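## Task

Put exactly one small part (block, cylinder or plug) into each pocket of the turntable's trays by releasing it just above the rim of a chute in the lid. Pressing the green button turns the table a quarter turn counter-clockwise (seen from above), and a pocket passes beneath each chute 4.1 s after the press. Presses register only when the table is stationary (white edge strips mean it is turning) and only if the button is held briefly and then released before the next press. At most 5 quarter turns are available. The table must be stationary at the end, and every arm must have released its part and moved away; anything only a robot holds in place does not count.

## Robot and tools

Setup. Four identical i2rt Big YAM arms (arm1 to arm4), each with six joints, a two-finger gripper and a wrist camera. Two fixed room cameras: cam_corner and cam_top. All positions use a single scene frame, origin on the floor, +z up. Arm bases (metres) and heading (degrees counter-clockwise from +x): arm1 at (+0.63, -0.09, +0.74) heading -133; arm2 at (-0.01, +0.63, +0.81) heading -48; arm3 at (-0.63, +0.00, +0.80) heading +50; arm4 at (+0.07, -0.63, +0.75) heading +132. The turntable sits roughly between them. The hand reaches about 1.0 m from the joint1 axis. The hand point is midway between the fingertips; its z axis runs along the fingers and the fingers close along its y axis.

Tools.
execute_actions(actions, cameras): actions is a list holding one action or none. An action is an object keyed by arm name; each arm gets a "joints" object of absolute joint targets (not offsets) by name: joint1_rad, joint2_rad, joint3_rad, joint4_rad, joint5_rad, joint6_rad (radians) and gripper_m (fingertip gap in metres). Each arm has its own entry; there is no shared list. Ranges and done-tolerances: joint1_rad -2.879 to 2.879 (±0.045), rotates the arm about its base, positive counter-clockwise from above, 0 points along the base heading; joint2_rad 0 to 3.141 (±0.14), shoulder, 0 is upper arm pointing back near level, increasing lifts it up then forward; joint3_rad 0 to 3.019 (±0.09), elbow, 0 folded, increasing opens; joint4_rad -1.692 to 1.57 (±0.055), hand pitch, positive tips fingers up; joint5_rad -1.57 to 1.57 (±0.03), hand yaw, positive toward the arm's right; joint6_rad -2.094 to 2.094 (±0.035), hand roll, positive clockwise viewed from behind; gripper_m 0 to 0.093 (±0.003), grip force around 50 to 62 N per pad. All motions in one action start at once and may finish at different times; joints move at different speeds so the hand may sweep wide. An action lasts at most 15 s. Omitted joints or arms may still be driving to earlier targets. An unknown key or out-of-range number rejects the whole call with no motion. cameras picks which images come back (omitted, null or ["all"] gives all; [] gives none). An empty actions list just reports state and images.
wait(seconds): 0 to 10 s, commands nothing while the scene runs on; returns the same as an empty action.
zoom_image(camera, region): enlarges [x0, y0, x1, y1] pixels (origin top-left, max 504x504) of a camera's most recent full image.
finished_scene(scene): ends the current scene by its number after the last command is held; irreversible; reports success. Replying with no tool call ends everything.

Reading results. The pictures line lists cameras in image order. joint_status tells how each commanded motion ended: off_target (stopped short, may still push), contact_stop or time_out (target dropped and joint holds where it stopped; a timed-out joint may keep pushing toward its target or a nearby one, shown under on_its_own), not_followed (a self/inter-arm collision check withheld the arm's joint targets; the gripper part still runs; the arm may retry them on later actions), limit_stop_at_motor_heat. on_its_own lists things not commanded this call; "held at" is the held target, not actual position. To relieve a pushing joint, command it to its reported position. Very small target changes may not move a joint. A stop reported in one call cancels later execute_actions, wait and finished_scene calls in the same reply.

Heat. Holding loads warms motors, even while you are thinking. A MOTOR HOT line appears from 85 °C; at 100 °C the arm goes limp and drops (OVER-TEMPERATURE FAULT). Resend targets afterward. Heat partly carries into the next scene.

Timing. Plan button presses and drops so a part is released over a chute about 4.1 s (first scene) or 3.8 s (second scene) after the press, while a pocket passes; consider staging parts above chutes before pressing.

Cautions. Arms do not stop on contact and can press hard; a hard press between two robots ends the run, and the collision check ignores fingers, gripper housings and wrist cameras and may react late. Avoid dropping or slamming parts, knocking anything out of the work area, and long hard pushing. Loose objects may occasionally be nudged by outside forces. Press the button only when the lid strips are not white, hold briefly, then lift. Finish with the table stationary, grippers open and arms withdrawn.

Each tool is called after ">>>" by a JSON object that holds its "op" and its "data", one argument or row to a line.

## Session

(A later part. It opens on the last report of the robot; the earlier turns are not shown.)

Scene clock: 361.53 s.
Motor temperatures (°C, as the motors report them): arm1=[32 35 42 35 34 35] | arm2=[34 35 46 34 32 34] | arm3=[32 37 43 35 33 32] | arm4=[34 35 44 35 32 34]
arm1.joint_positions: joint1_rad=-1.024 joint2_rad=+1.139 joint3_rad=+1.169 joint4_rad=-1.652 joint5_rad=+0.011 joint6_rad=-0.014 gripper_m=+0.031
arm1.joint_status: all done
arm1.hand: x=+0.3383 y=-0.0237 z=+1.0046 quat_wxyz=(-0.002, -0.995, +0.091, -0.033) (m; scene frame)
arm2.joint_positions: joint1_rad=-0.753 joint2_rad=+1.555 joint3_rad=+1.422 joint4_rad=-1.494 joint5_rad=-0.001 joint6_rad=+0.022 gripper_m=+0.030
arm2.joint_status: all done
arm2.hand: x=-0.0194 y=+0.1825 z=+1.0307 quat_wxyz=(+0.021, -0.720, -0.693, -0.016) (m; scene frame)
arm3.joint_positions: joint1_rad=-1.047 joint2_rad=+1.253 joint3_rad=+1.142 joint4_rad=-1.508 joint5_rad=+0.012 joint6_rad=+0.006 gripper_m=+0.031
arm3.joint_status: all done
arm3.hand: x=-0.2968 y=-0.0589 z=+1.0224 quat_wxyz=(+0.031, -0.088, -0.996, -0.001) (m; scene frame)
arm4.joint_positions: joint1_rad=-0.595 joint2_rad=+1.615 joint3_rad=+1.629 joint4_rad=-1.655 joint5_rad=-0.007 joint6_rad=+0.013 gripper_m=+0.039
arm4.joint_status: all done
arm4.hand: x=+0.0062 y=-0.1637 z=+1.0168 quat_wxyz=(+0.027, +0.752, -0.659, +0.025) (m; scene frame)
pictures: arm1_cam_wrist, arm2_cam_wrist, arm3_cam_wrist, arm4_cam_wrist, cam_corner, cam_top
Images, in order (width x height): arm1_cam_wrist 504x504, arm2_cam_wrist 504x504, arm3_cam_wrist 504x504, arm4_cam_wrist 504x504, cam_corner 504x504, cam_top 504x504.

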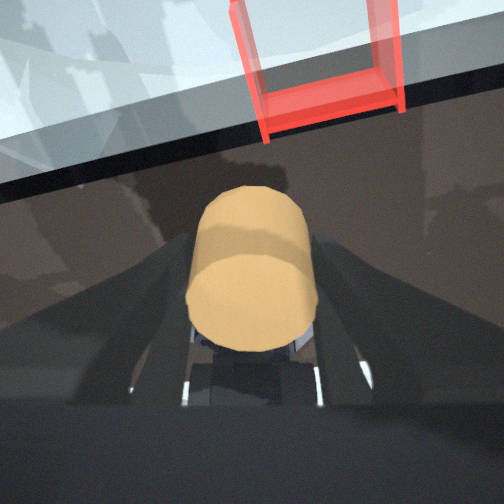

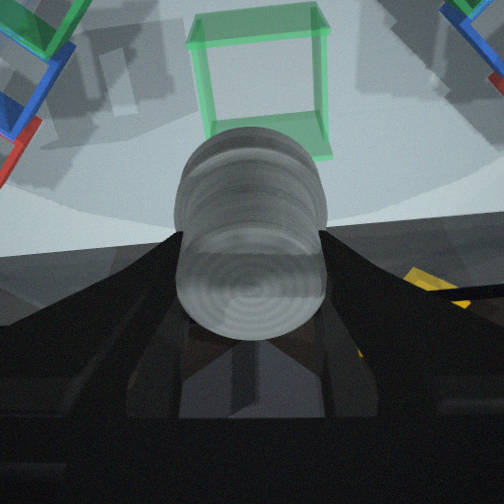

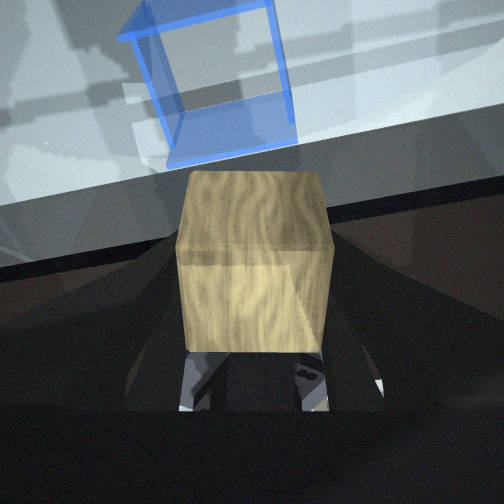

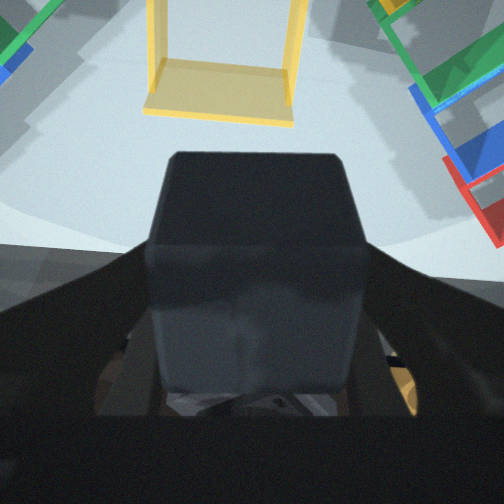

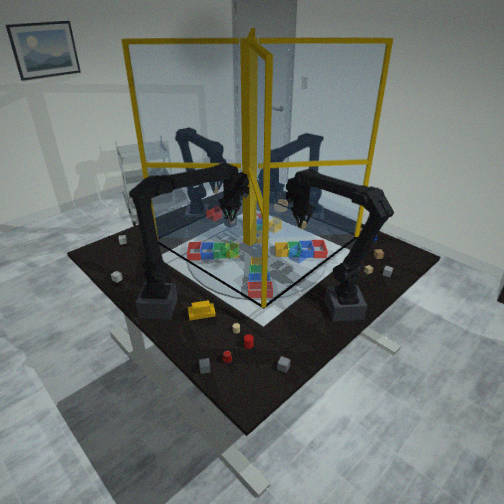

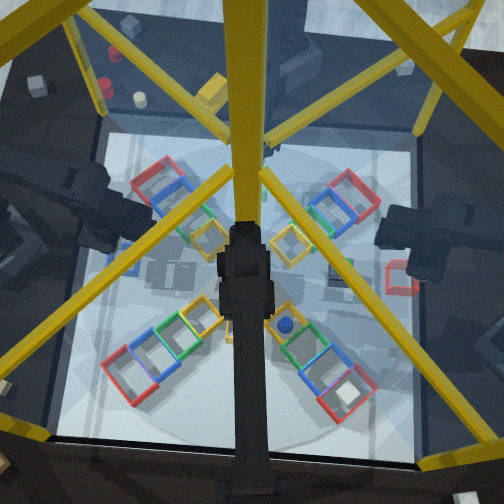

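>>> {"op": "execute_actions", "data": {
  "actions": [
    {"arm1":{"joints":{"joint1_rad":-0.966,"joint2_rad":1.44,"joint3_rad":1.50,"joint4_rad":-1.60}},"arm2":{"joints":{"joint1_rad":-0.771,"joint2_rad":1.551,"joint3_rad":1.27,"joint4_rad":-1.261}},"arm3":{"joints":{"joint1_rad":-1.003,"joint2_rad":1.281,"joint3_rad":1.0,"joint4_rad":-1.271}},"arm4":{"joints":{"joint1_rad":-0.574,"joint2_rad":1.555,"joint3_rad":1.42,"joint4_rad":-1.232}}}
  ]
}}

Scene clock: 429.60 s.
Motor temperatures (°C, as the motors report them): arm1=[32 35 47 35 34 35] | arm2=[34 37 54 34 32 34] | arm3=[32 38 46 35 33 32] | arm4=[34 37 50 35 32 34]
arm1.joint_positions: joint1_rad=-0.969 joint2_rad=+1.443 joint3_rad=+1.451 joint4_rad=-1.609 joint5_rad=+0.011 joint6_rad=-0.014 gripper_m=+0.031
arm1.joint_status: all done
arm1.hand: x=+0.2154 y=-0.0225 z=+1.0067 quat_wxyz=(-0.001, -0.998, +0.064, -0.022) (m; scene frame)
arm2.joint_positions: joint1_rad=-0.765 joint2_rad=+1.550 joint3_rad=+1.263 joint4_rad=-1.274 joint5_rad=-0.001 joint6_rad=+0.011 gripper_m=+0.030
arm2.joint_status: all done
arm2.hand: x=-0.0256 y=+0.1805 z=+0.9732 quat_wxyz=(-0.003, -0.721, -0.693, +0.008) (m; scene frame)
arm3.joint_positions: joint1_rad=-1.005 joint2_rad=+1.280 joint3_rad=+0.994 joint4_rad=-1.289 joint5_rad=+0.012 joint6_rad=+0.006 gripper_m=+0.031
arm3.joint_status: all done
arm3.hand: x=-0.2875 y=-0.0453 z=+0.9580 quat_wxyz=(+0.009, -0.068, -0.998, +0.001) (m; scene frame)
arm4.joint_positions: joint1_rad=-0.586 joint2_rad=+1.561 joint3_rad=+1.419 joint4_rad=-1.245 joint5_rad=-0.007 joint6_rad=+0.013 gripper_m=+0.039
arm4.joint_status: all done
arm4.hand: x=-0.0039 y=-0.1267 z=+0.9651 quat_wxyz=(-0.056, +0.752, -0.653, -0.072) (m; scene frame)
pictures: arm1_cam_wrist, arm2_cam_wrist, arm3_cam_wrist, arm4_cam_wrist, cam_corner, cam_top
Images, in order (width x height): arm1_cam_wrist 504x504, arm2_cam_wrist 504x504, arm3_cam_wrist 504x504, arm4_cam_wrist 504x504, cam_corner 504x504, cam_top 504x504.

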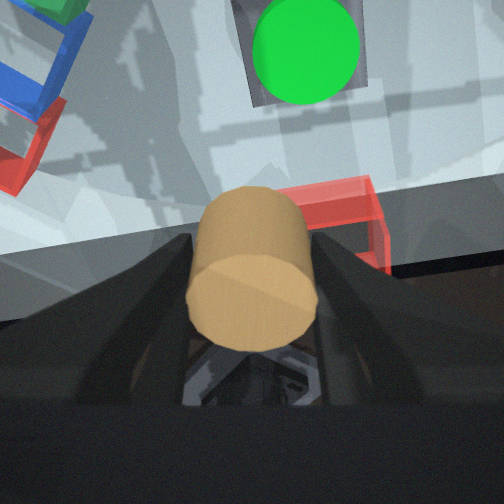

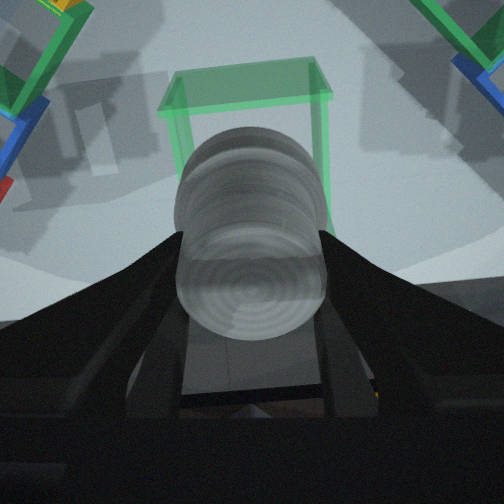

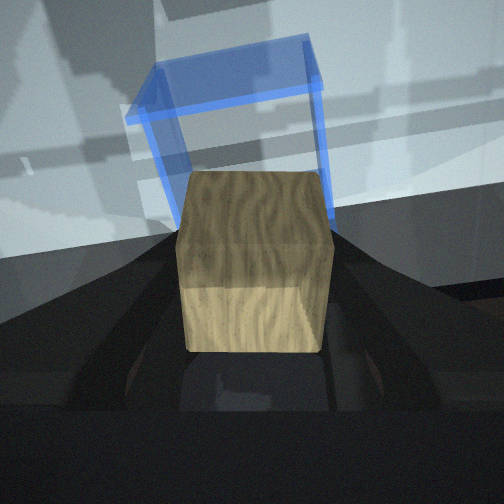

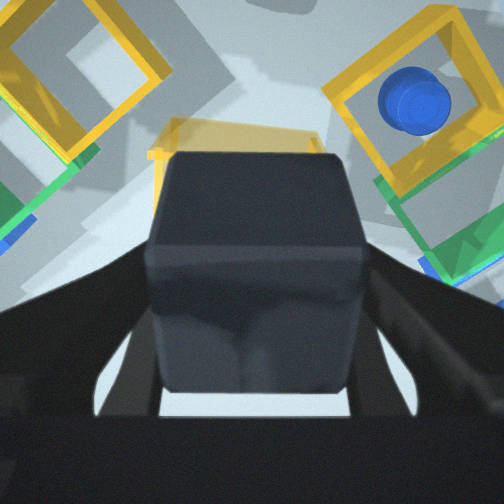

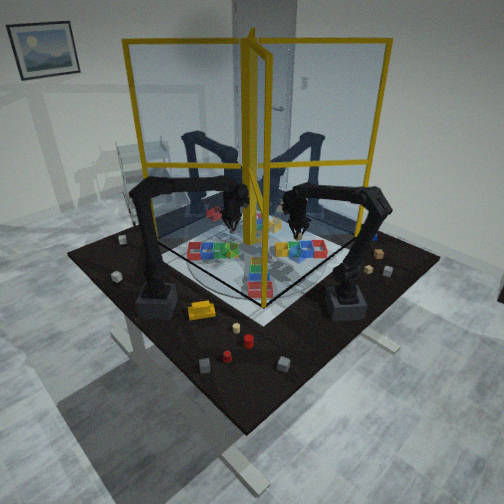

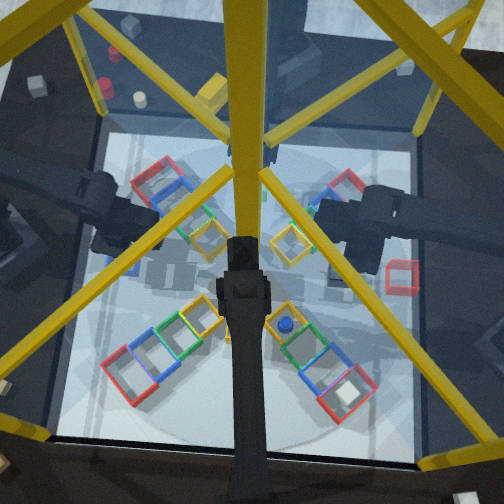

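>>> {"op": "zoom_image", "data": {
  "camera": "cam_corner",
  "region": [180, 170, 340, 290]
}}

Region (180, 170, 340, 290) of cam_corner's 504x504 image, scaled by 3.150, with more detail than that image has; it fills the top 378 rows of this view, and the rest is white.

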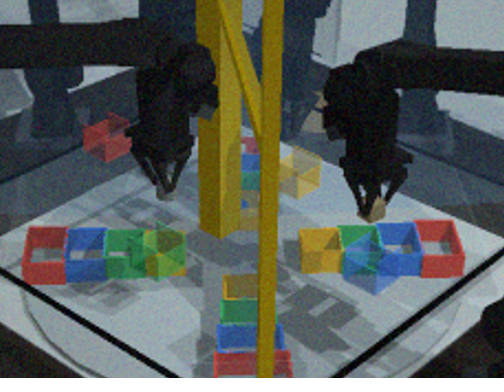

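>>> {"op": "execute_actions", "data": {
  "actions": [
    {"arm1":{"joints":{"joint1_rad":-1.015,"joint2_rad":1.539,"joint3_rad":1.526,"joint4_rad":-1.50}},"arm2":{"joints":{"joint2_rad":1.556,"joint3_rad":1.173,"joint4_rad":-1.165}},"arm3":{"joints":{"joint3_rad":0.937,"joint4_rad":-1.19}},"arm4":{"joints":{"joint1_rad":-0.55,"joint2_rad":1.522,"joint3_rad":1.303,"joint4_rad":-1.148}}}
  ]
}}

>>> {"op": "zoom_image", "data": {
  "camera": "cam_corner",
  "region": [180, 170, 340, 290]
}}

Scene clock: 475.47 s.
Motor temperatures (°C, as the motors report them): arm1=[32 36 49 35 34 35] | arm2=[34 37 49 34 32 34] | arm3=[32 38 44 35 33 32] | arm4=[34 37 45 36 32 34]
arm1.joint_positions: joint1_rad=-1.014 joint2_rad=+1.532 joint3_rad=+1.490 joint4_rad=-1.515 joint5_rad=+0.011 joint6_rad=-0.014 gripper_m=+0.031
arm1.joint_status: all done
arm1.hand: x=+0.1751 y=+0.0039 z=+0.9830 quat_wxyz=(+0.001, -0.996, +0.086, -0.001) (m; scene frame)
arm2.joint_positions: joint1_rad=-0.765 joint2_rad=+1.552 joint3_rad=+1.166 joint4_rad=-1.178 joint5_rad=-0.001 joint6_rad=+0.011 gripper_m=+0.030
arm2.joint_status: all done
arm2.hand: x=-0.0255 y=+0.1925 z=+0.9375 quat_wxyz=(-0.002, -0.721, -0.693, +0.007) (m; scene frame)
arm3.joint_positions: joint1_rad=-1.005 joint2_rad=+1.280 joint3_rad=+0.935 joint4_rad=-1.209 joint5_rad=+0.012 joint6_rad=+0.006 gripper_m=+0.031
arm3.joint_status: all done
arm3.hand: x=-0.2897 y=-0.0448 z=+0.9364 quat_wxyz=(-0.001, -0.068, -0.998, +0.002) (m; scene frame)
arm4.joint_positions: joint1_rad=-0.557 joint2_rad=+1.542 joint3_rad=+1.302 joint4_rad=-1.161 joint5_rad=-0.007 joint6_rad=+0.013 gripper_m=+0.039
arm4.joint_status: all done
arm4.hand: x=-0.0151 y=-0.1465 z=+0.9293 quat_wxyz=(-0.051, +0.762, -0.642, -0.068) (m; scene frame)
pictures: arm1_cam_wrist, arm2_cam_wrist, arm3_cam_wrist, arm4_cam_wrist, cam_corner, cam_top
Images, in order (width x height): arm1_cam_wrist 504x504, arm2_cam_wrist 504x504, arm3_cam_wrist 504x504, arm4_cam_wrist 504x504, cam_corner 504x504, cam_top 504x504.

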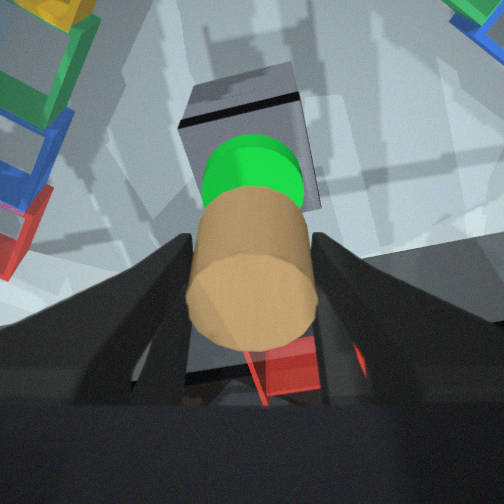

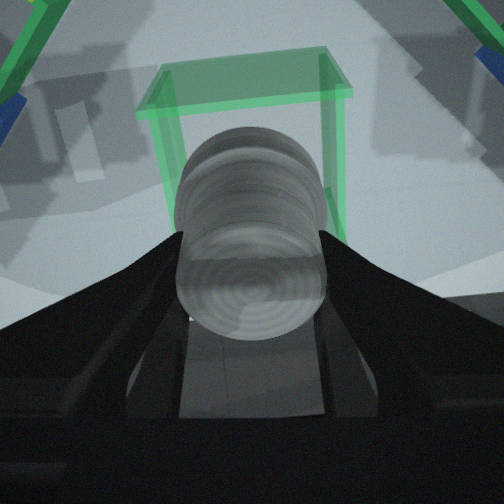

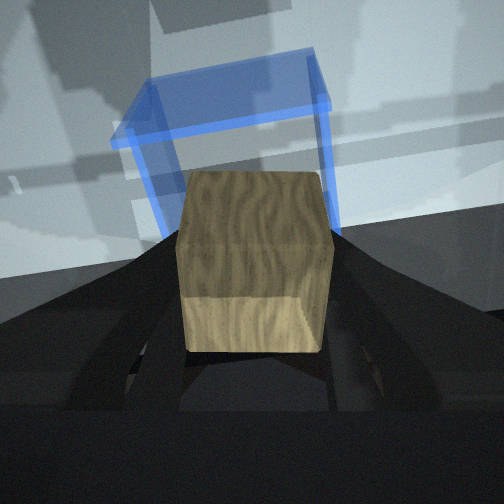

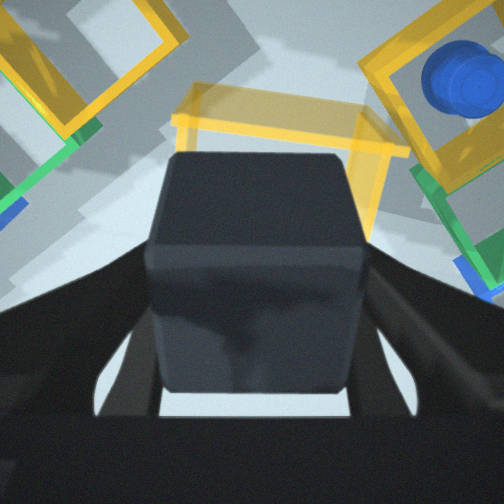

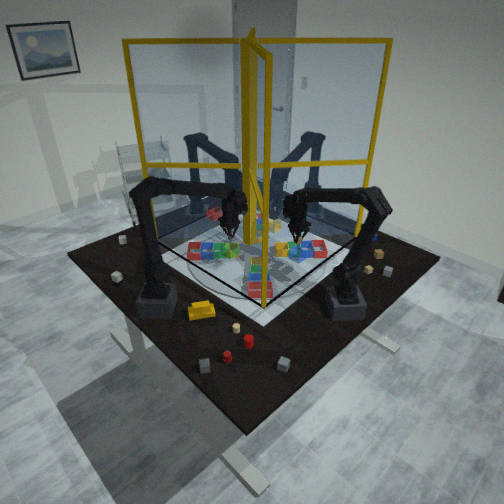

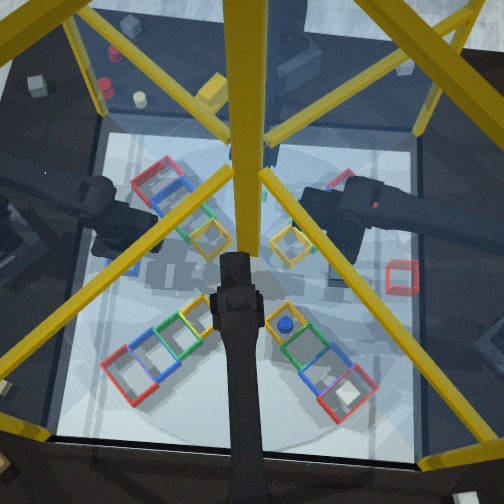

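Region (180, 170, 340, 290) of cam_corner's 504x504 image, scaled by 3.150, with more detail than that image has; it fills the top 378 rows of this view, and the rest is white.

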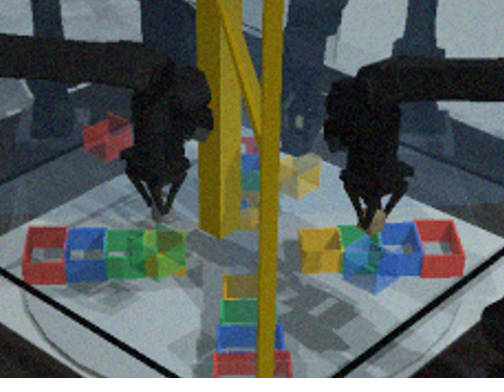

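>>> {"op": "execute_actions", "data": {
  "actions": [
    {"arm1":{"joints":{"joint2_rad":1.511,"joint3_rad":1.395,"joint4_rad":-1.397}},"arm4":{"joints":{"joint1_rad":-0.572,"joint6_rad":0.15}}}
  ],
  "cameras": ["arm1_cam_wrist","arm4_cam_wrist"]
}}

>>> {"op": "execute_actions", "data": {
  "actions": [],
  "cameras": ["cam_top"]
}}

>>> {"op": "wait", "data": {
  "seconds": 0.5
}}

>>> {"op": "execute_actions", "data": {
  "actions": [
    {"arm2":{"joints":{"gripper_m":0.02}}}
  ],
  "cameras": []
}}

Scene clock: 512.50 s.
Motor temperatures (°C, as the motors report them): arm1=[32 36 49 35 34 35] | arm2=[34 37 49 34 32 33] | arm3=[32 38 43 35 33 32] | arm4=[34 38 45 36 32 34]
arm1.joint_positions: joint1_rad=-1.014 joint2_rad=+1.515 joint3_rad=+1.400 joint4_rad=-1.413 joint5_rad=+0.011 joint6_rad=-0.014 gripper_m=+0.031
arm1.joint_status: all done
arm1.hand: x=+0.1771 y=+0.0034 z=+0.9565 quat_wxyz=(+0.003, -0.996, +0.087, +0.014) (m; scene frame)
arm2.joint_positions: joint1_rad=-0.765 joint2_rad=+1.552 joint3_rad=+1.166 joint4_rad=-1.178 joint5_rad=-0.001 joint6_rad=+0.011 gripper_m=+0.030
arm2.joint_status: not commanded
arm2.hand: x=-0.0255 y=+0.1925 z=+0.9375 quat_wxyz=(-0.002, -0.721, -0.693, +0.007) (m; scene frame)
arm3.joint_positions: joint1_rad=-1.005 joint2_rad=+1.280 joint3_rad=+0.935 joint4_rad=-1.209 joint5_rad=+0.012 joint6_rad=+0.006 gripper_m=+0.031
arm3.joint_status: not commanded
arm3.hand: x=-0.2897 y=-0.0448 z=+0.9364 quat_wxyz=(-0.001, -0.068, -0.998, +0.002) (m; scene frame)
arm4.joint_positions: joint1_rad=-0.558 joint2_rad=+1.542 joint3_rad=+1.302 joint4_rad=-1.161 joint5_rad=-0.007 joint6_rad=+0.134 gripper_m=+0.039
arm4.joint_status: all done
arm4.hand: x=-0.0144 y=-0.1464 z=+0.9293 quat_wxyz=(-0.047, +0.721, -0.688, -0.071) (m; scene frame)
pictures: arm1_cam_wrist, arm4_cam_wrist
Images, in order (width x height): arm1_cam_wrist 504x504, arm4_cam_wrist 504x504.

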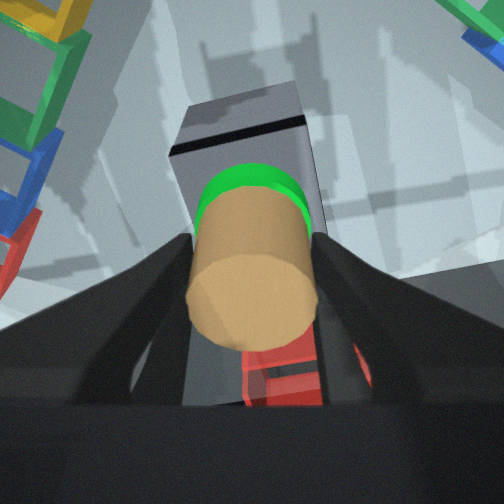

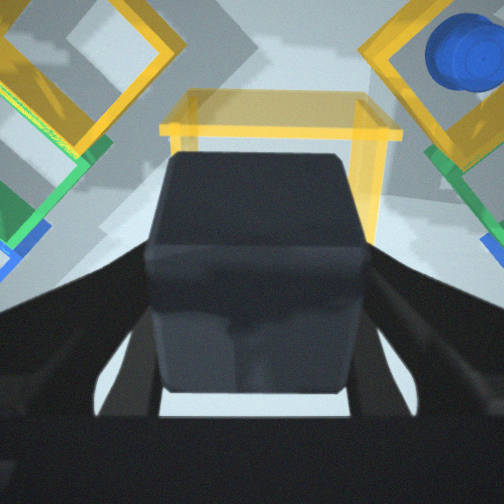

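Scene clock: 512.50 s.
Motor temperatures (°C, as the motors report them): arm1=[32 36 49 35 34 35] | arm2=[34 37 49 34 32 33] | arm3=[32 38 43 35 33 32] | arm4=[34 38 45 36 32 34]
arm1.joint_positions: joint1_rad=-1.014 joint2_rad=+1.515 joint3_rad=+1.400 joint4_rad=-1.413 joint5_rad=+0.011 joint6_rad=-0.014 gripper_m=+0.031
arm1.joint_status: all done
arm1.hand: x=+0.1771 y=+0.0034 z=+0.9565 quat_wxyz=(+0.003, -0.996, +0.087, +0.014) (m; scene frame)
arm2.joint_positions: joint1_rad=-0.765 joint2_rad=+1.552 joint3_rad=+1.166 joint4_rad=-1.178 joint5_rad=-0.001 joint6_rad=+0.011 gripper_m=+0.030
arm2.joint_status: not commanded
arm2.hand: x=-0.0255 y=+0.1925 z=+0.9375 quat_wxyz=(-0.002, -0.721, -0.693, +0.007) (m; scene frame)
arm3.joint_positions: joint1_rad=-1.005 joint2_rad=+1.280 joint3_rad=+0.935 joint4_rad=-1.209 joint5_rad=+0.012 joint6_rad=+0.006 gripper_m=+0.031
arm3.joint_status: not commanded
arm3.hand: x=-0.2897 y=-0.0448 z=+0.9364 quat_wxyz=(-0.001, -0.068, -0.998, +0.002) (m; scene frame)
arm4.joint_positions: joint1_rad=-0.558 joint2_rad=+1.542 joint3_rad=+1.302 joint4_rad=-1.161 joint5_rad=-0.007 joint6_rad=+0.134 gripper_m=+0.039
arm4.joint_status: all done
arm4.hand: x=-0.0144 y=-0.1464 z=+0.9293 quat_wxyz=(-0.047, +0.721, -0.688, -0.071) (m; scene frame)
pictures: cam_top
Images, in order (width x height): cam_top 504x504.

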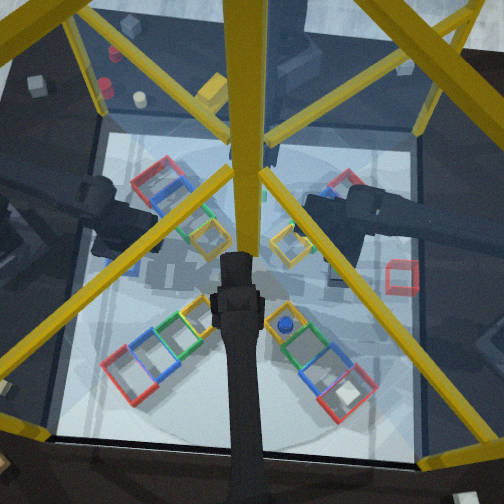

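Scene clock: 513.00 s.
Motor temperatures (°C, as the motors report them): arm1=[32 37 49 35 34 35] | arm2=[34 37 49 34 32 33] | arm3=[32 38 43 35 33 32] | arm4=[34 38 45 36 32 34]
arm1.joint_positions: joint1_rad=-1.014 joint2_rad=+1.515 joint3_rad=+1.400 joint4_rad=-1.413 joint5_rad=+0.011 joint6_rad=-0.014 gripper_m=+0.031
arm1.joint_status: all done
arm1.hand: x=+0.1771 y=+0.0034 z=+0.9565 quat_wxyz=(+0.003, -0.996, +0.087, +0.014) (m; scene frame)
arm2.joint_positions: joint1_rad=-0.765 joint2_rad=+1.552 joint3_rad=+1.166 joint4_rad=-1.178 joint5_rad=-0.001 joint6_rad=+0.011 gripper_m=+0.030
arm2.joint_status: not commanded
arm2.hand: x=-0.0255 y=+0.1925 z=+0.9375 quat_wxyz=(-0.002, -0.721, -0.693, +0.007) (m; scene frame)
arm3.joint_positions: joint1_rad=-1.005 joint2_rad=+1.280 joint3_rad=+0.935 joint4_rad=-1.209 joint5_rad=+0.012 joint6_rad=+0.006 gripper_m=+0.031
arm3.joint_status: not commanded
arm3.hand: x=-0.2897 y=-0.0448 z=+0.9364 quat_wxyz=(-0.001, -0.068, -0.998, +0.002) (m; scene frame)
arm4.joint_positions: joint1_rad=-0.558 joint2_rad=+1.542 joint3_rad=+1.302 joint4_rad=-1.161 joint5_rad=-0.007 joint6_rad=+0.135 gripper_m=+0.039
arm4.joint_status: all done
arm4.hand: x=-0.0144 y=-0.1464 z=+0.9293 quat_wxyz=(-0.046, +0.721, -0.688, -0.071) (m; scene frame)
wait: 0.50 s; at rest by 0.27 s
pictures: arm1_cam_wrist, arm2_cam_wrist, arm3_cam_wrist, arm4_cam_wrist, cam_corner, cam_top
Images, in order (width x height): arm1_cam_wrist 504x504, arm2_cam_wrist 504x504, arm3_cam_wrist 504x504, arm4_cam_wrist 504x504, cam_corner 504x504, cam_top 504x504.

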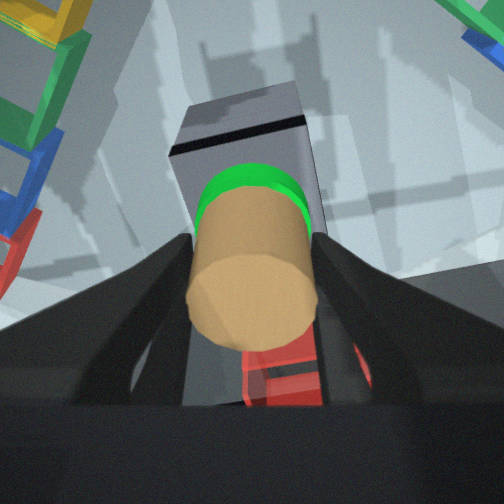

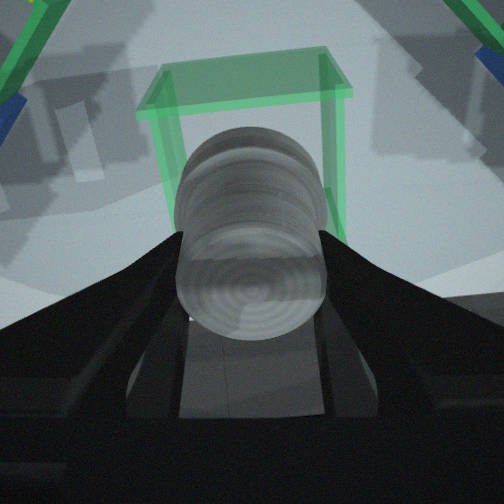

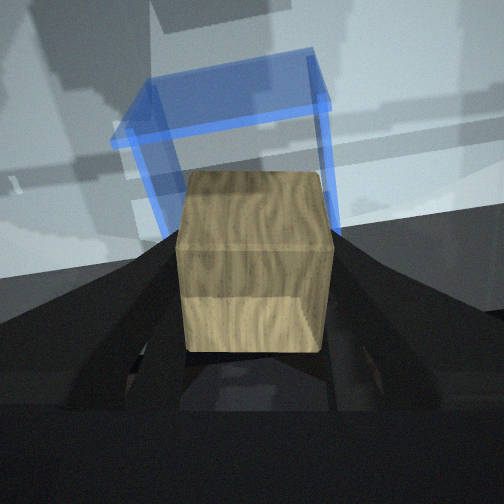

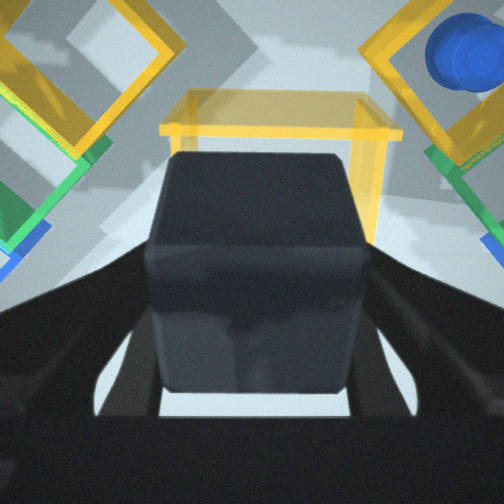

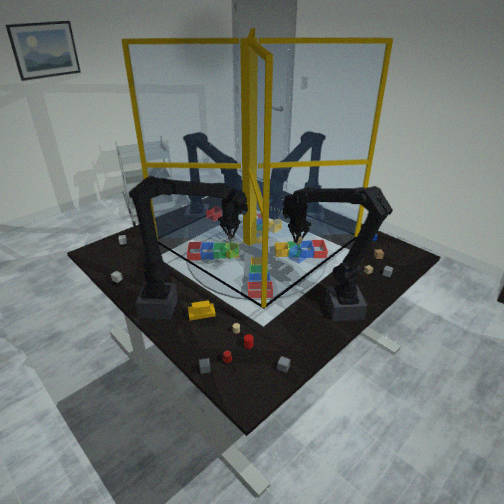

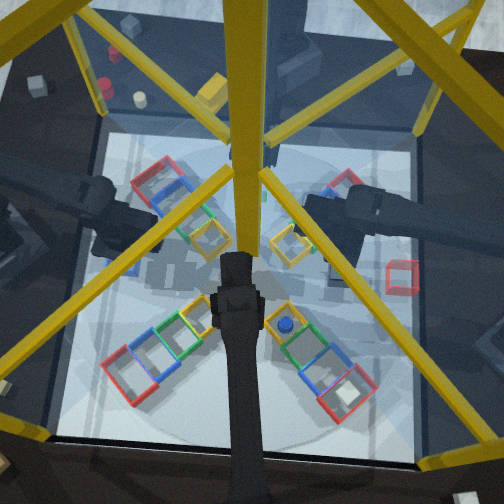

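Scene clock: 513.30 s.
Motor temperatures (°C, as the motors report them): arm1=[32 37 48 35 34 35] | arm2=[34 37 49 34 32 33] | arm3=[32 38 43 35 33 32] | arm4=[34 38 45 36 32 34]
arm1.joint_positions: joint1_rad=-1.014 joint2_rad=+1.515 joint3_rad=+1.400 joint4_rad=-1.413 joint5_rad=+0.011 joint6_rad=-0.014 gripper_m=+0.031
arm1.joint_status: not commanded
arm1.hand: x=+0.1771 y=+0.0034 z=+0.9565 quat_wxyz=(+0.003, -0.996, +0.087, +0.014) (m; scene frame)
arm2.joint_positions: joint1_rad=-0.765 joint2_rad=+1.552 joint3_rad=+1.166 joint4_rad=-1.178 joint5_rad=-0.001 joint6_rad=+0.011 gripper_m=+0.030
arm2.joint_status: gripper_m off_target (ended at +0.030, target +0.020)
arm2.hand: x=-0.0255 y=+0.1925 z=+0.9375 quat_wxyz=(-0.002, -0.721, -0.693, +0.007) (m; scene frame)
arm3.joint_positions: joint1_rad=-1.005 joint2_rad=+1.280 joint3_rad=+0.935 joint4_rad=-1.209 joint5_rad=+0.012 joint6_rad=+0.006 gripper_m=+0.031
arm3.joint_status: not commanded
arm3.hand: x=-0.2897 y=-0.0448 z=+0.9364 quat_wxyz=(-0.001, -0.068, -0.998, +0.002) (m; scene frame)
arm4.joint_positions: joint1_rad=-0.558 joint2_rad=+1.542 joint3_rad=+1.302 joint4_rad=-1.161 joint5_rad=-0.007 joint6_rad=+0.135 gripper_m=+0.039
arm4.joint_status: not commanded
arm4.hand: x=-0.0144 y=-0.1464 z=+0.9293 quat_wxyz=(-0.046, +0.721, -0.688, -0.071) (m; scene frame)
pictures: none
No camera images: the call's "cameras" was empty. Leave "cameras" out to get every camera's image.

>>> {"op": "execute_actions", "data": {
  "actions": [
    {"arm1":{"joints":{"joint2_rad":1.40,"joint4_rad":-1.51}}}
  ],
  "cameras": []
}}

>>> {"op": "execute_actions", "data": {
  "actions": [
    {"arm1":{"joints":{"joint1_rad":-1.125,"joint2_rad":1.235,"joint3_rad":1.075,"joint4_rad":-1.40}}}
  ],
  "cameras": ["arm1_cam_wrist","cam_top"]
}}

Scene clock: 558.17 s.
Motor temperatures (°C, as the motors report them): arm1=[32 37 46 35 34 35] | arm2=[34 37 49 34 32 33] | arm3=[32 38 44 35 33 32] | arm4=[34 38 45 36 32 34]
arm1.joint_positions: joint1_rad=-1.014 joint2_rad=+1.381 joint3_rad=+1.400 joint4_rad=-1.496 joint5_rad=+0.011 joint6_rad=-0.014 gripper_m=+0.031
arm1.joint_status: all done
arm1.hand: x=+0.2119 y=-0.0028 z=+1.0115 quat_wxyz=(+0.005, -0.995, +0.087, +0.039) (m; scene frame)
arm2.joint_positions: joint1_rad=-0.765 joint2_rad=+1.552 joint3_rad=+1.166 joint4_rad=-1.178 joint5_rad=-0.001 joint6_rad=+0.011 gripper_m=+0.030
arm2.joint_status: not commanded
arm2.hand: x=-0.0255 y=+0.1925 z=+0.9375 quat_wxyz=(-0.002, -0.721, -0.693, +0.007) (m; scene frame)
arm3.joint_positions: joint1_rad=-1.005 joint2_rad=+1.280 joint3_rad=+0.935 joint4_rad=-1.209 joint5_rad=+0.012 joint6_rad=+0.006 gripper_m=+0.031
arm3.joint_status: not commanded
arm3.hand: x=-0.2897 y=-0.0448 z=+0.9364 quat_wxyz=(-0.001, -0.068, -0.998, +0.002) (m; scene frame)
arm4.joint_positions: joint1_rad=-0.558 joint2_rad=+1.542 joint3_rad=+1.302 joint4_rad=-1.161 joint5_rad=-0.007 joint6_rad=+0.135 gripper_m=+0.039
arm4.joint_status: not commanded
arm4.hand: x=-0.0144 y=-0.1464 z=+0.9293 quat_wxyz=(-0.046, +0.721, -0.688, -0.071) (m; scene frame)
pictures: none
No camera images: the call's "cameras" was empty. Leave "cameras" out to get every camera's image.

Scene clock: 559.27 s.
Motor temperatures (°C, as the motors report them): arm1=[32 37 46 35 34 35] | arm2=[34 37 49 34 32 33] | arm3=[32 38 44 35 33 32] | arm4=[34 38 45 36 32 34]
arm1.joint_positions: joint1_rad=-1.133 joint2_rad=+1.225 joint3_rad=+1.080 joint4_rad=-1.416 joint5_rad=+0.010 joint6_rad=-0.014 gripper_m=+0.031
arm1.joint_status: all done
arm1.hand: x=+0.3060 y=+0.0197 z=+0.9439 quat_wxyz=(+0.002, -0.989, +0.146, -0.004) (m; scene frame)
arm2.joint_positions: joint1_rad=-0.765 joint2_rad=+1.552 joint3_rad=+1.166 joint4_rad=-1.178 joint5_rad=-0.001 joint6_rad=+0.011 gripper_m=+0.030
arm2.joint_status: not commanded
arm2.hand: x=-0.0255 y=+0.1925 z=+0.9375 quat_wxyz=(-0.002, -0.721, -0.693, +0.007) (m; scene frame)
arm3.joint_positions: joint1_rad=-1.005 joint2_rad=+1.280 joint3_rad=+0.935 joint4_rad=-1.209 joint5_rad=+0.012 joint6_rad=+0.006 gripper_m=+0.031
arm3.joint_status: not commanded
arm3.hand: x=-0.2897 y=-0.0448 z=+0.9364 quat_wxyz=(-0.001, -0.068, -0.998, +0.002) (m; scene frame)
arm4.joint_positions: joint1_rad=-0.558 joint2_rad=+1.542 joint3_rad=+1.302 joint4_rad=-1.161 joint5_rad=-0.007 joint6_rad=+0.135 gripper_m=+0.039
arm4.joint_status: not commanded
arm4.hand: x=-0.0144 y=-0.1464 z=+0.9293 quat_wxyz=(-0.046, +0.721, -0.688, -0.071) (m; scene frame)
pictures: arm1_cam_wrist, cam_top
Images, in order (width x height): arm1_cam_wrist 504x504, cam_top 504x504.

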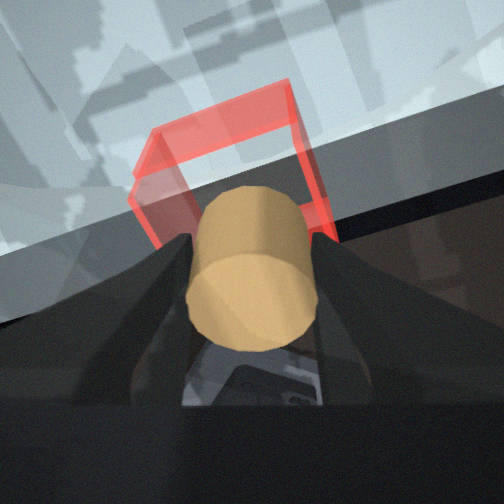

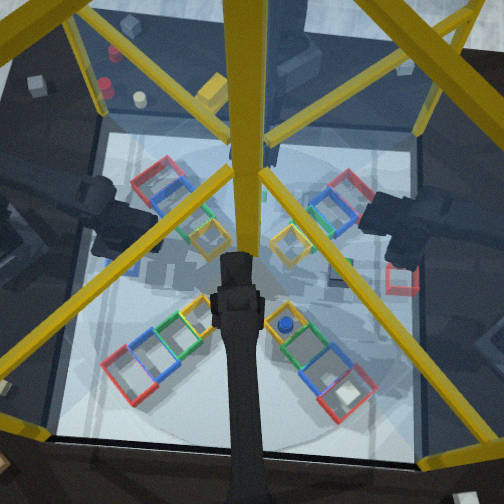

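>>> {"op": "execute_actions", "data": {
  "actions": [
    {"arm1":{"joints":{"joint1_rad":-1.008,"joint3_rad":1.47,"joint4_rad":-1.47}},"arm4":{"joints":{"joint1_rad":-0.583}}}
  ],
  "cameras": []
}}

>>> {"op": "execute_actions", "data": {
  "actions": [
    {"arm1":{"joints":{"joint2_rad":1.513}}}
  ],
  "cameras": []
}}

>>> {"op": "execute_actions", "data": {
  "actions": [
    {"arm1":{"joints":{"joint3_rad":1.338,"joint4_rad":-1.375}}}
  ],
  "cameras": ["arm1_cam_wrist","arm4_cam_wrist","cam_top"]
}}

Scene clock: 588.70 s.
Motor temperatures (°C, as the motors report them): arm1=[32 36 46 35 34 35] | arm2=[34 37 49 34 32 33] | arm3=[32 38 44 35 33 32] | arm4=[34 38 45 36 32 34]
arm1.joint_positions: joint1_rad=-1.003 joint2_rad=+1.228 joint3_rad=+1.434 joint4_rad=-1.458 joint5_rad=+0.010 joint6_rad=-0.014 gripper_m=+0.031
arm1.joint_status: all done
arm1.hand: x=+0.2224 y=-0.0085 z=+1.0890 quat_wxyz=(+0.016, -0.985, +0.082, +0.151) (m; scene frame)
arm2.joint_positions: joint1_rad=-0.765 joint2_rad=+1.552 joint3_rad=+1.166 joint4_rad=-1.178 joint5_rad=-0.001 joint6_rad=+0.011 gripper_m=+0.030
arm2.joint_status: not commanded
arm2.hand: x=-0.0255 y=+0.1925 z=+0.9375 quat_wxyz=(-0.002, -0.721, -0.693, +0.007) (m; scene frame)
arm3.joint_positions: joint1_rad=-1.005 joint2_rad=+1.280 joint3_rad=+0.935 joint4_rad=-1.209 joint5_rad=+0.012 joint6_rad=+0.006 gripper_m=+0.031
arm3.joint_status: not commanded
arm3.hand: x=-0.2897 y=-0.0448 z=+0.9364 quat_wxyz=(-0.001, -0.068, -0.998, +0.002) (m; scene frame)
arm4.joint_positions: joint1_rad=-0.573 joint2_rad=+1.542 joint3_rad=+1.302 joint4_rad=-1.161 joint5_rad=-0.007 joint6_rad=+0.135 gripper_m=+0.039
arm4.joint_status: all done
arm4.hand: x=-0.0075 y=-0.1452 z=+0.9293 quat_wxyz=(-0.047, +0.716, -0.693, -0.070) (m; scene frame)
pictures: none
No camera images: the call's "cameras" was empty. Leave "cameras" out to get every camera's image.

Scene clock: 589.93 s.
Motor temperatures (°C, as the motors report them): arm1=[32 36 46 35 34 35] | arm2=[34 37 49 34 32 33] | arm3=[32 38 44 35 33 32] | arm4=[34 38 45 36 32 34]
arm1.joint_positions: joint1_rad=-1.003 joint2_rad=+1.522 joint3_rad=+1.439 joint4_rad=-1.458 joint5_rad=+0.010 joint6_rad=-0.014 gripper_m=+0.031
arm1.joint_status: all done
arm1.hand: x=+0.1751 y=-0.0010 z=+0.9683 quat_wxyz=(+0.002, -0.997, +0.081, +0.008) (m; scene frame)
arm2.joint_positions: joint1_rad=-0.765 joint2_rad=+1.552 joint3_rad=+1.166 joint4_rad=-1.178 joint5_rad=-0.001 joint6_rad=+0.011 gripper_m=+0.030
arm2.joint_status: not commanded
arm2.hand: x=-0.0255 y=+0.1925 z=+0.9375 quat_wxyz=(-0.002, -0.721, -0.693, +0.007) (m; scene frame)
arm3.joint_positions: joint1_rad=-1.005 joint2_rad=+1.280 joint3_rad=+0.935 joint4_rad=-1.209 joint5_rad=+0.012 joint6_rad=+0.006 gripper_m=+0.031
arm3.joint_status: not commanded
arm3.hand: x=-0.2897 y=-0.0448 z=+0.9364 quat_wxyz=(-0.001, -0.068, -0.998, +0.002) (m; scene frame)
arm4.joint_positions: joint1_rad=-0.573 joint2_rad=+1.542 joint3_rad=+1.302 joint4_rad=-1.161 joint5_rad=-0.007 joint6_rad=+0.135 gripper_m=+0.039
arm4.joint_status: not commanded
arm4.hand: x=-0.0075 y=-0.1452 z=+0.9293 quat_wxyz=(-0.047, +0.716, -0.693, -0.070) (m; scene frame)
pictures: none
No camera images: the call's "cameras" was empty. Leave "cameras" out to get every camera's image.

Scene clock: 590.83 s.
Motor temperatures (°C, as the motors report them): arm1=[32 36 46 35 34 35] | arm2=[34 37 49 34 32 33] | arm3=[32 38 44 35 33 32] | arm4=[34 38 45 36 32 34]
arm1.joint_positions: joint1_rad=-1.003 joint2_rad=+1.511 joint3_rad=+1.346 joint4_rad=-1.393 joint5_rad=+0.010 joint6_rad=-0.014 gripper_m=+0.031
arm1.joint_status: all done
arm1.hand: x=+0.1879 y=-0.0036 z=+0.9375 quat_wxyz=(+0.001, -0.997, +0.081, -0.002) (m; scene frame)
arm2.joint_positions: joint1_rad=-0.765 joint2_rad=+1.552 joint3_rad=+1.166 joint4_rad=-1.178 joint5_rad=-0.001 joint6_rad=+0.011 gripper_m=+0.030
arm2.joint_status: not commanded
arm2.hand: x=-0.0255 y=+0.1925 z=+0.9375 quat_wxyz=(-0.002, -0.721, -0.693, +0.007) (m; scene frame)
arm3.joint_positions: joint1_rad=-1.005 joint2_rad=+1.280 joint3_rad=+0.935 joint4_rad=-1.209 joint5_rad=+0.012 joint6_rad=+0.006 gripper_m=+0.031
arm3.joint_status: not commanded
arm3.hand: x=-0.2897 y=-0.0448 z=+0.9364 quat_wxyz=(-0.001, -0.068, -0.998, +0.002) (m; scene frame)
arm4.joint_positions: joint1_rad=-0.573 joint2_rad=+1.542 joint3_rad=+1.302 joint4_rad=-1.161 joint5_rad=-0.007 joint6_rad=+0.135 gripper_m=+0.039
arm4.joint_status: not commanded
arm4.hand: x=-0.0075 y=-0.1452 z=+0.9293 quat_wxyz=(-0.047, +0.716, -0.693, -0.070) (m; scene frame)
pictures: arm1_cam_wrist, arm4_cam_wrist, cam_top
Images, in order (width x height): arm1_cam_wrist 504x504, arm4_cam_wrist 504x504, cam_top 504x504.

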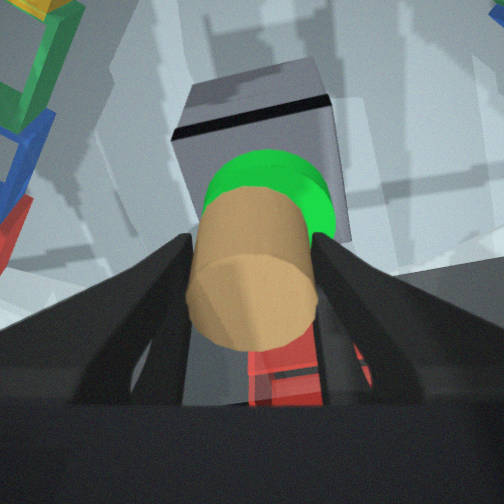

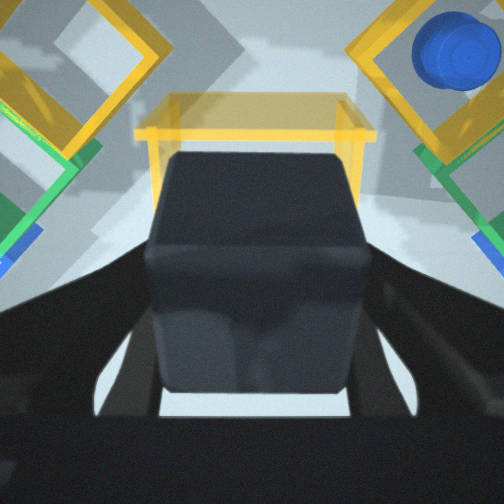

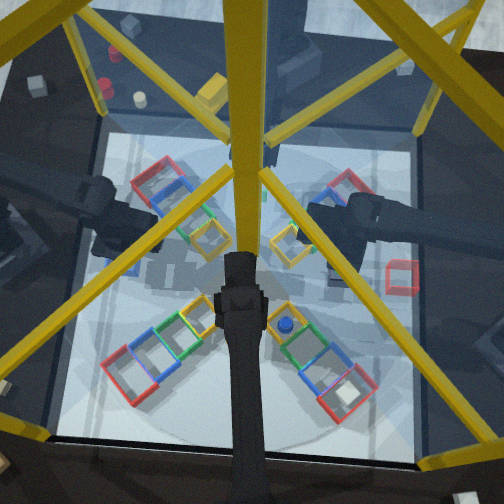

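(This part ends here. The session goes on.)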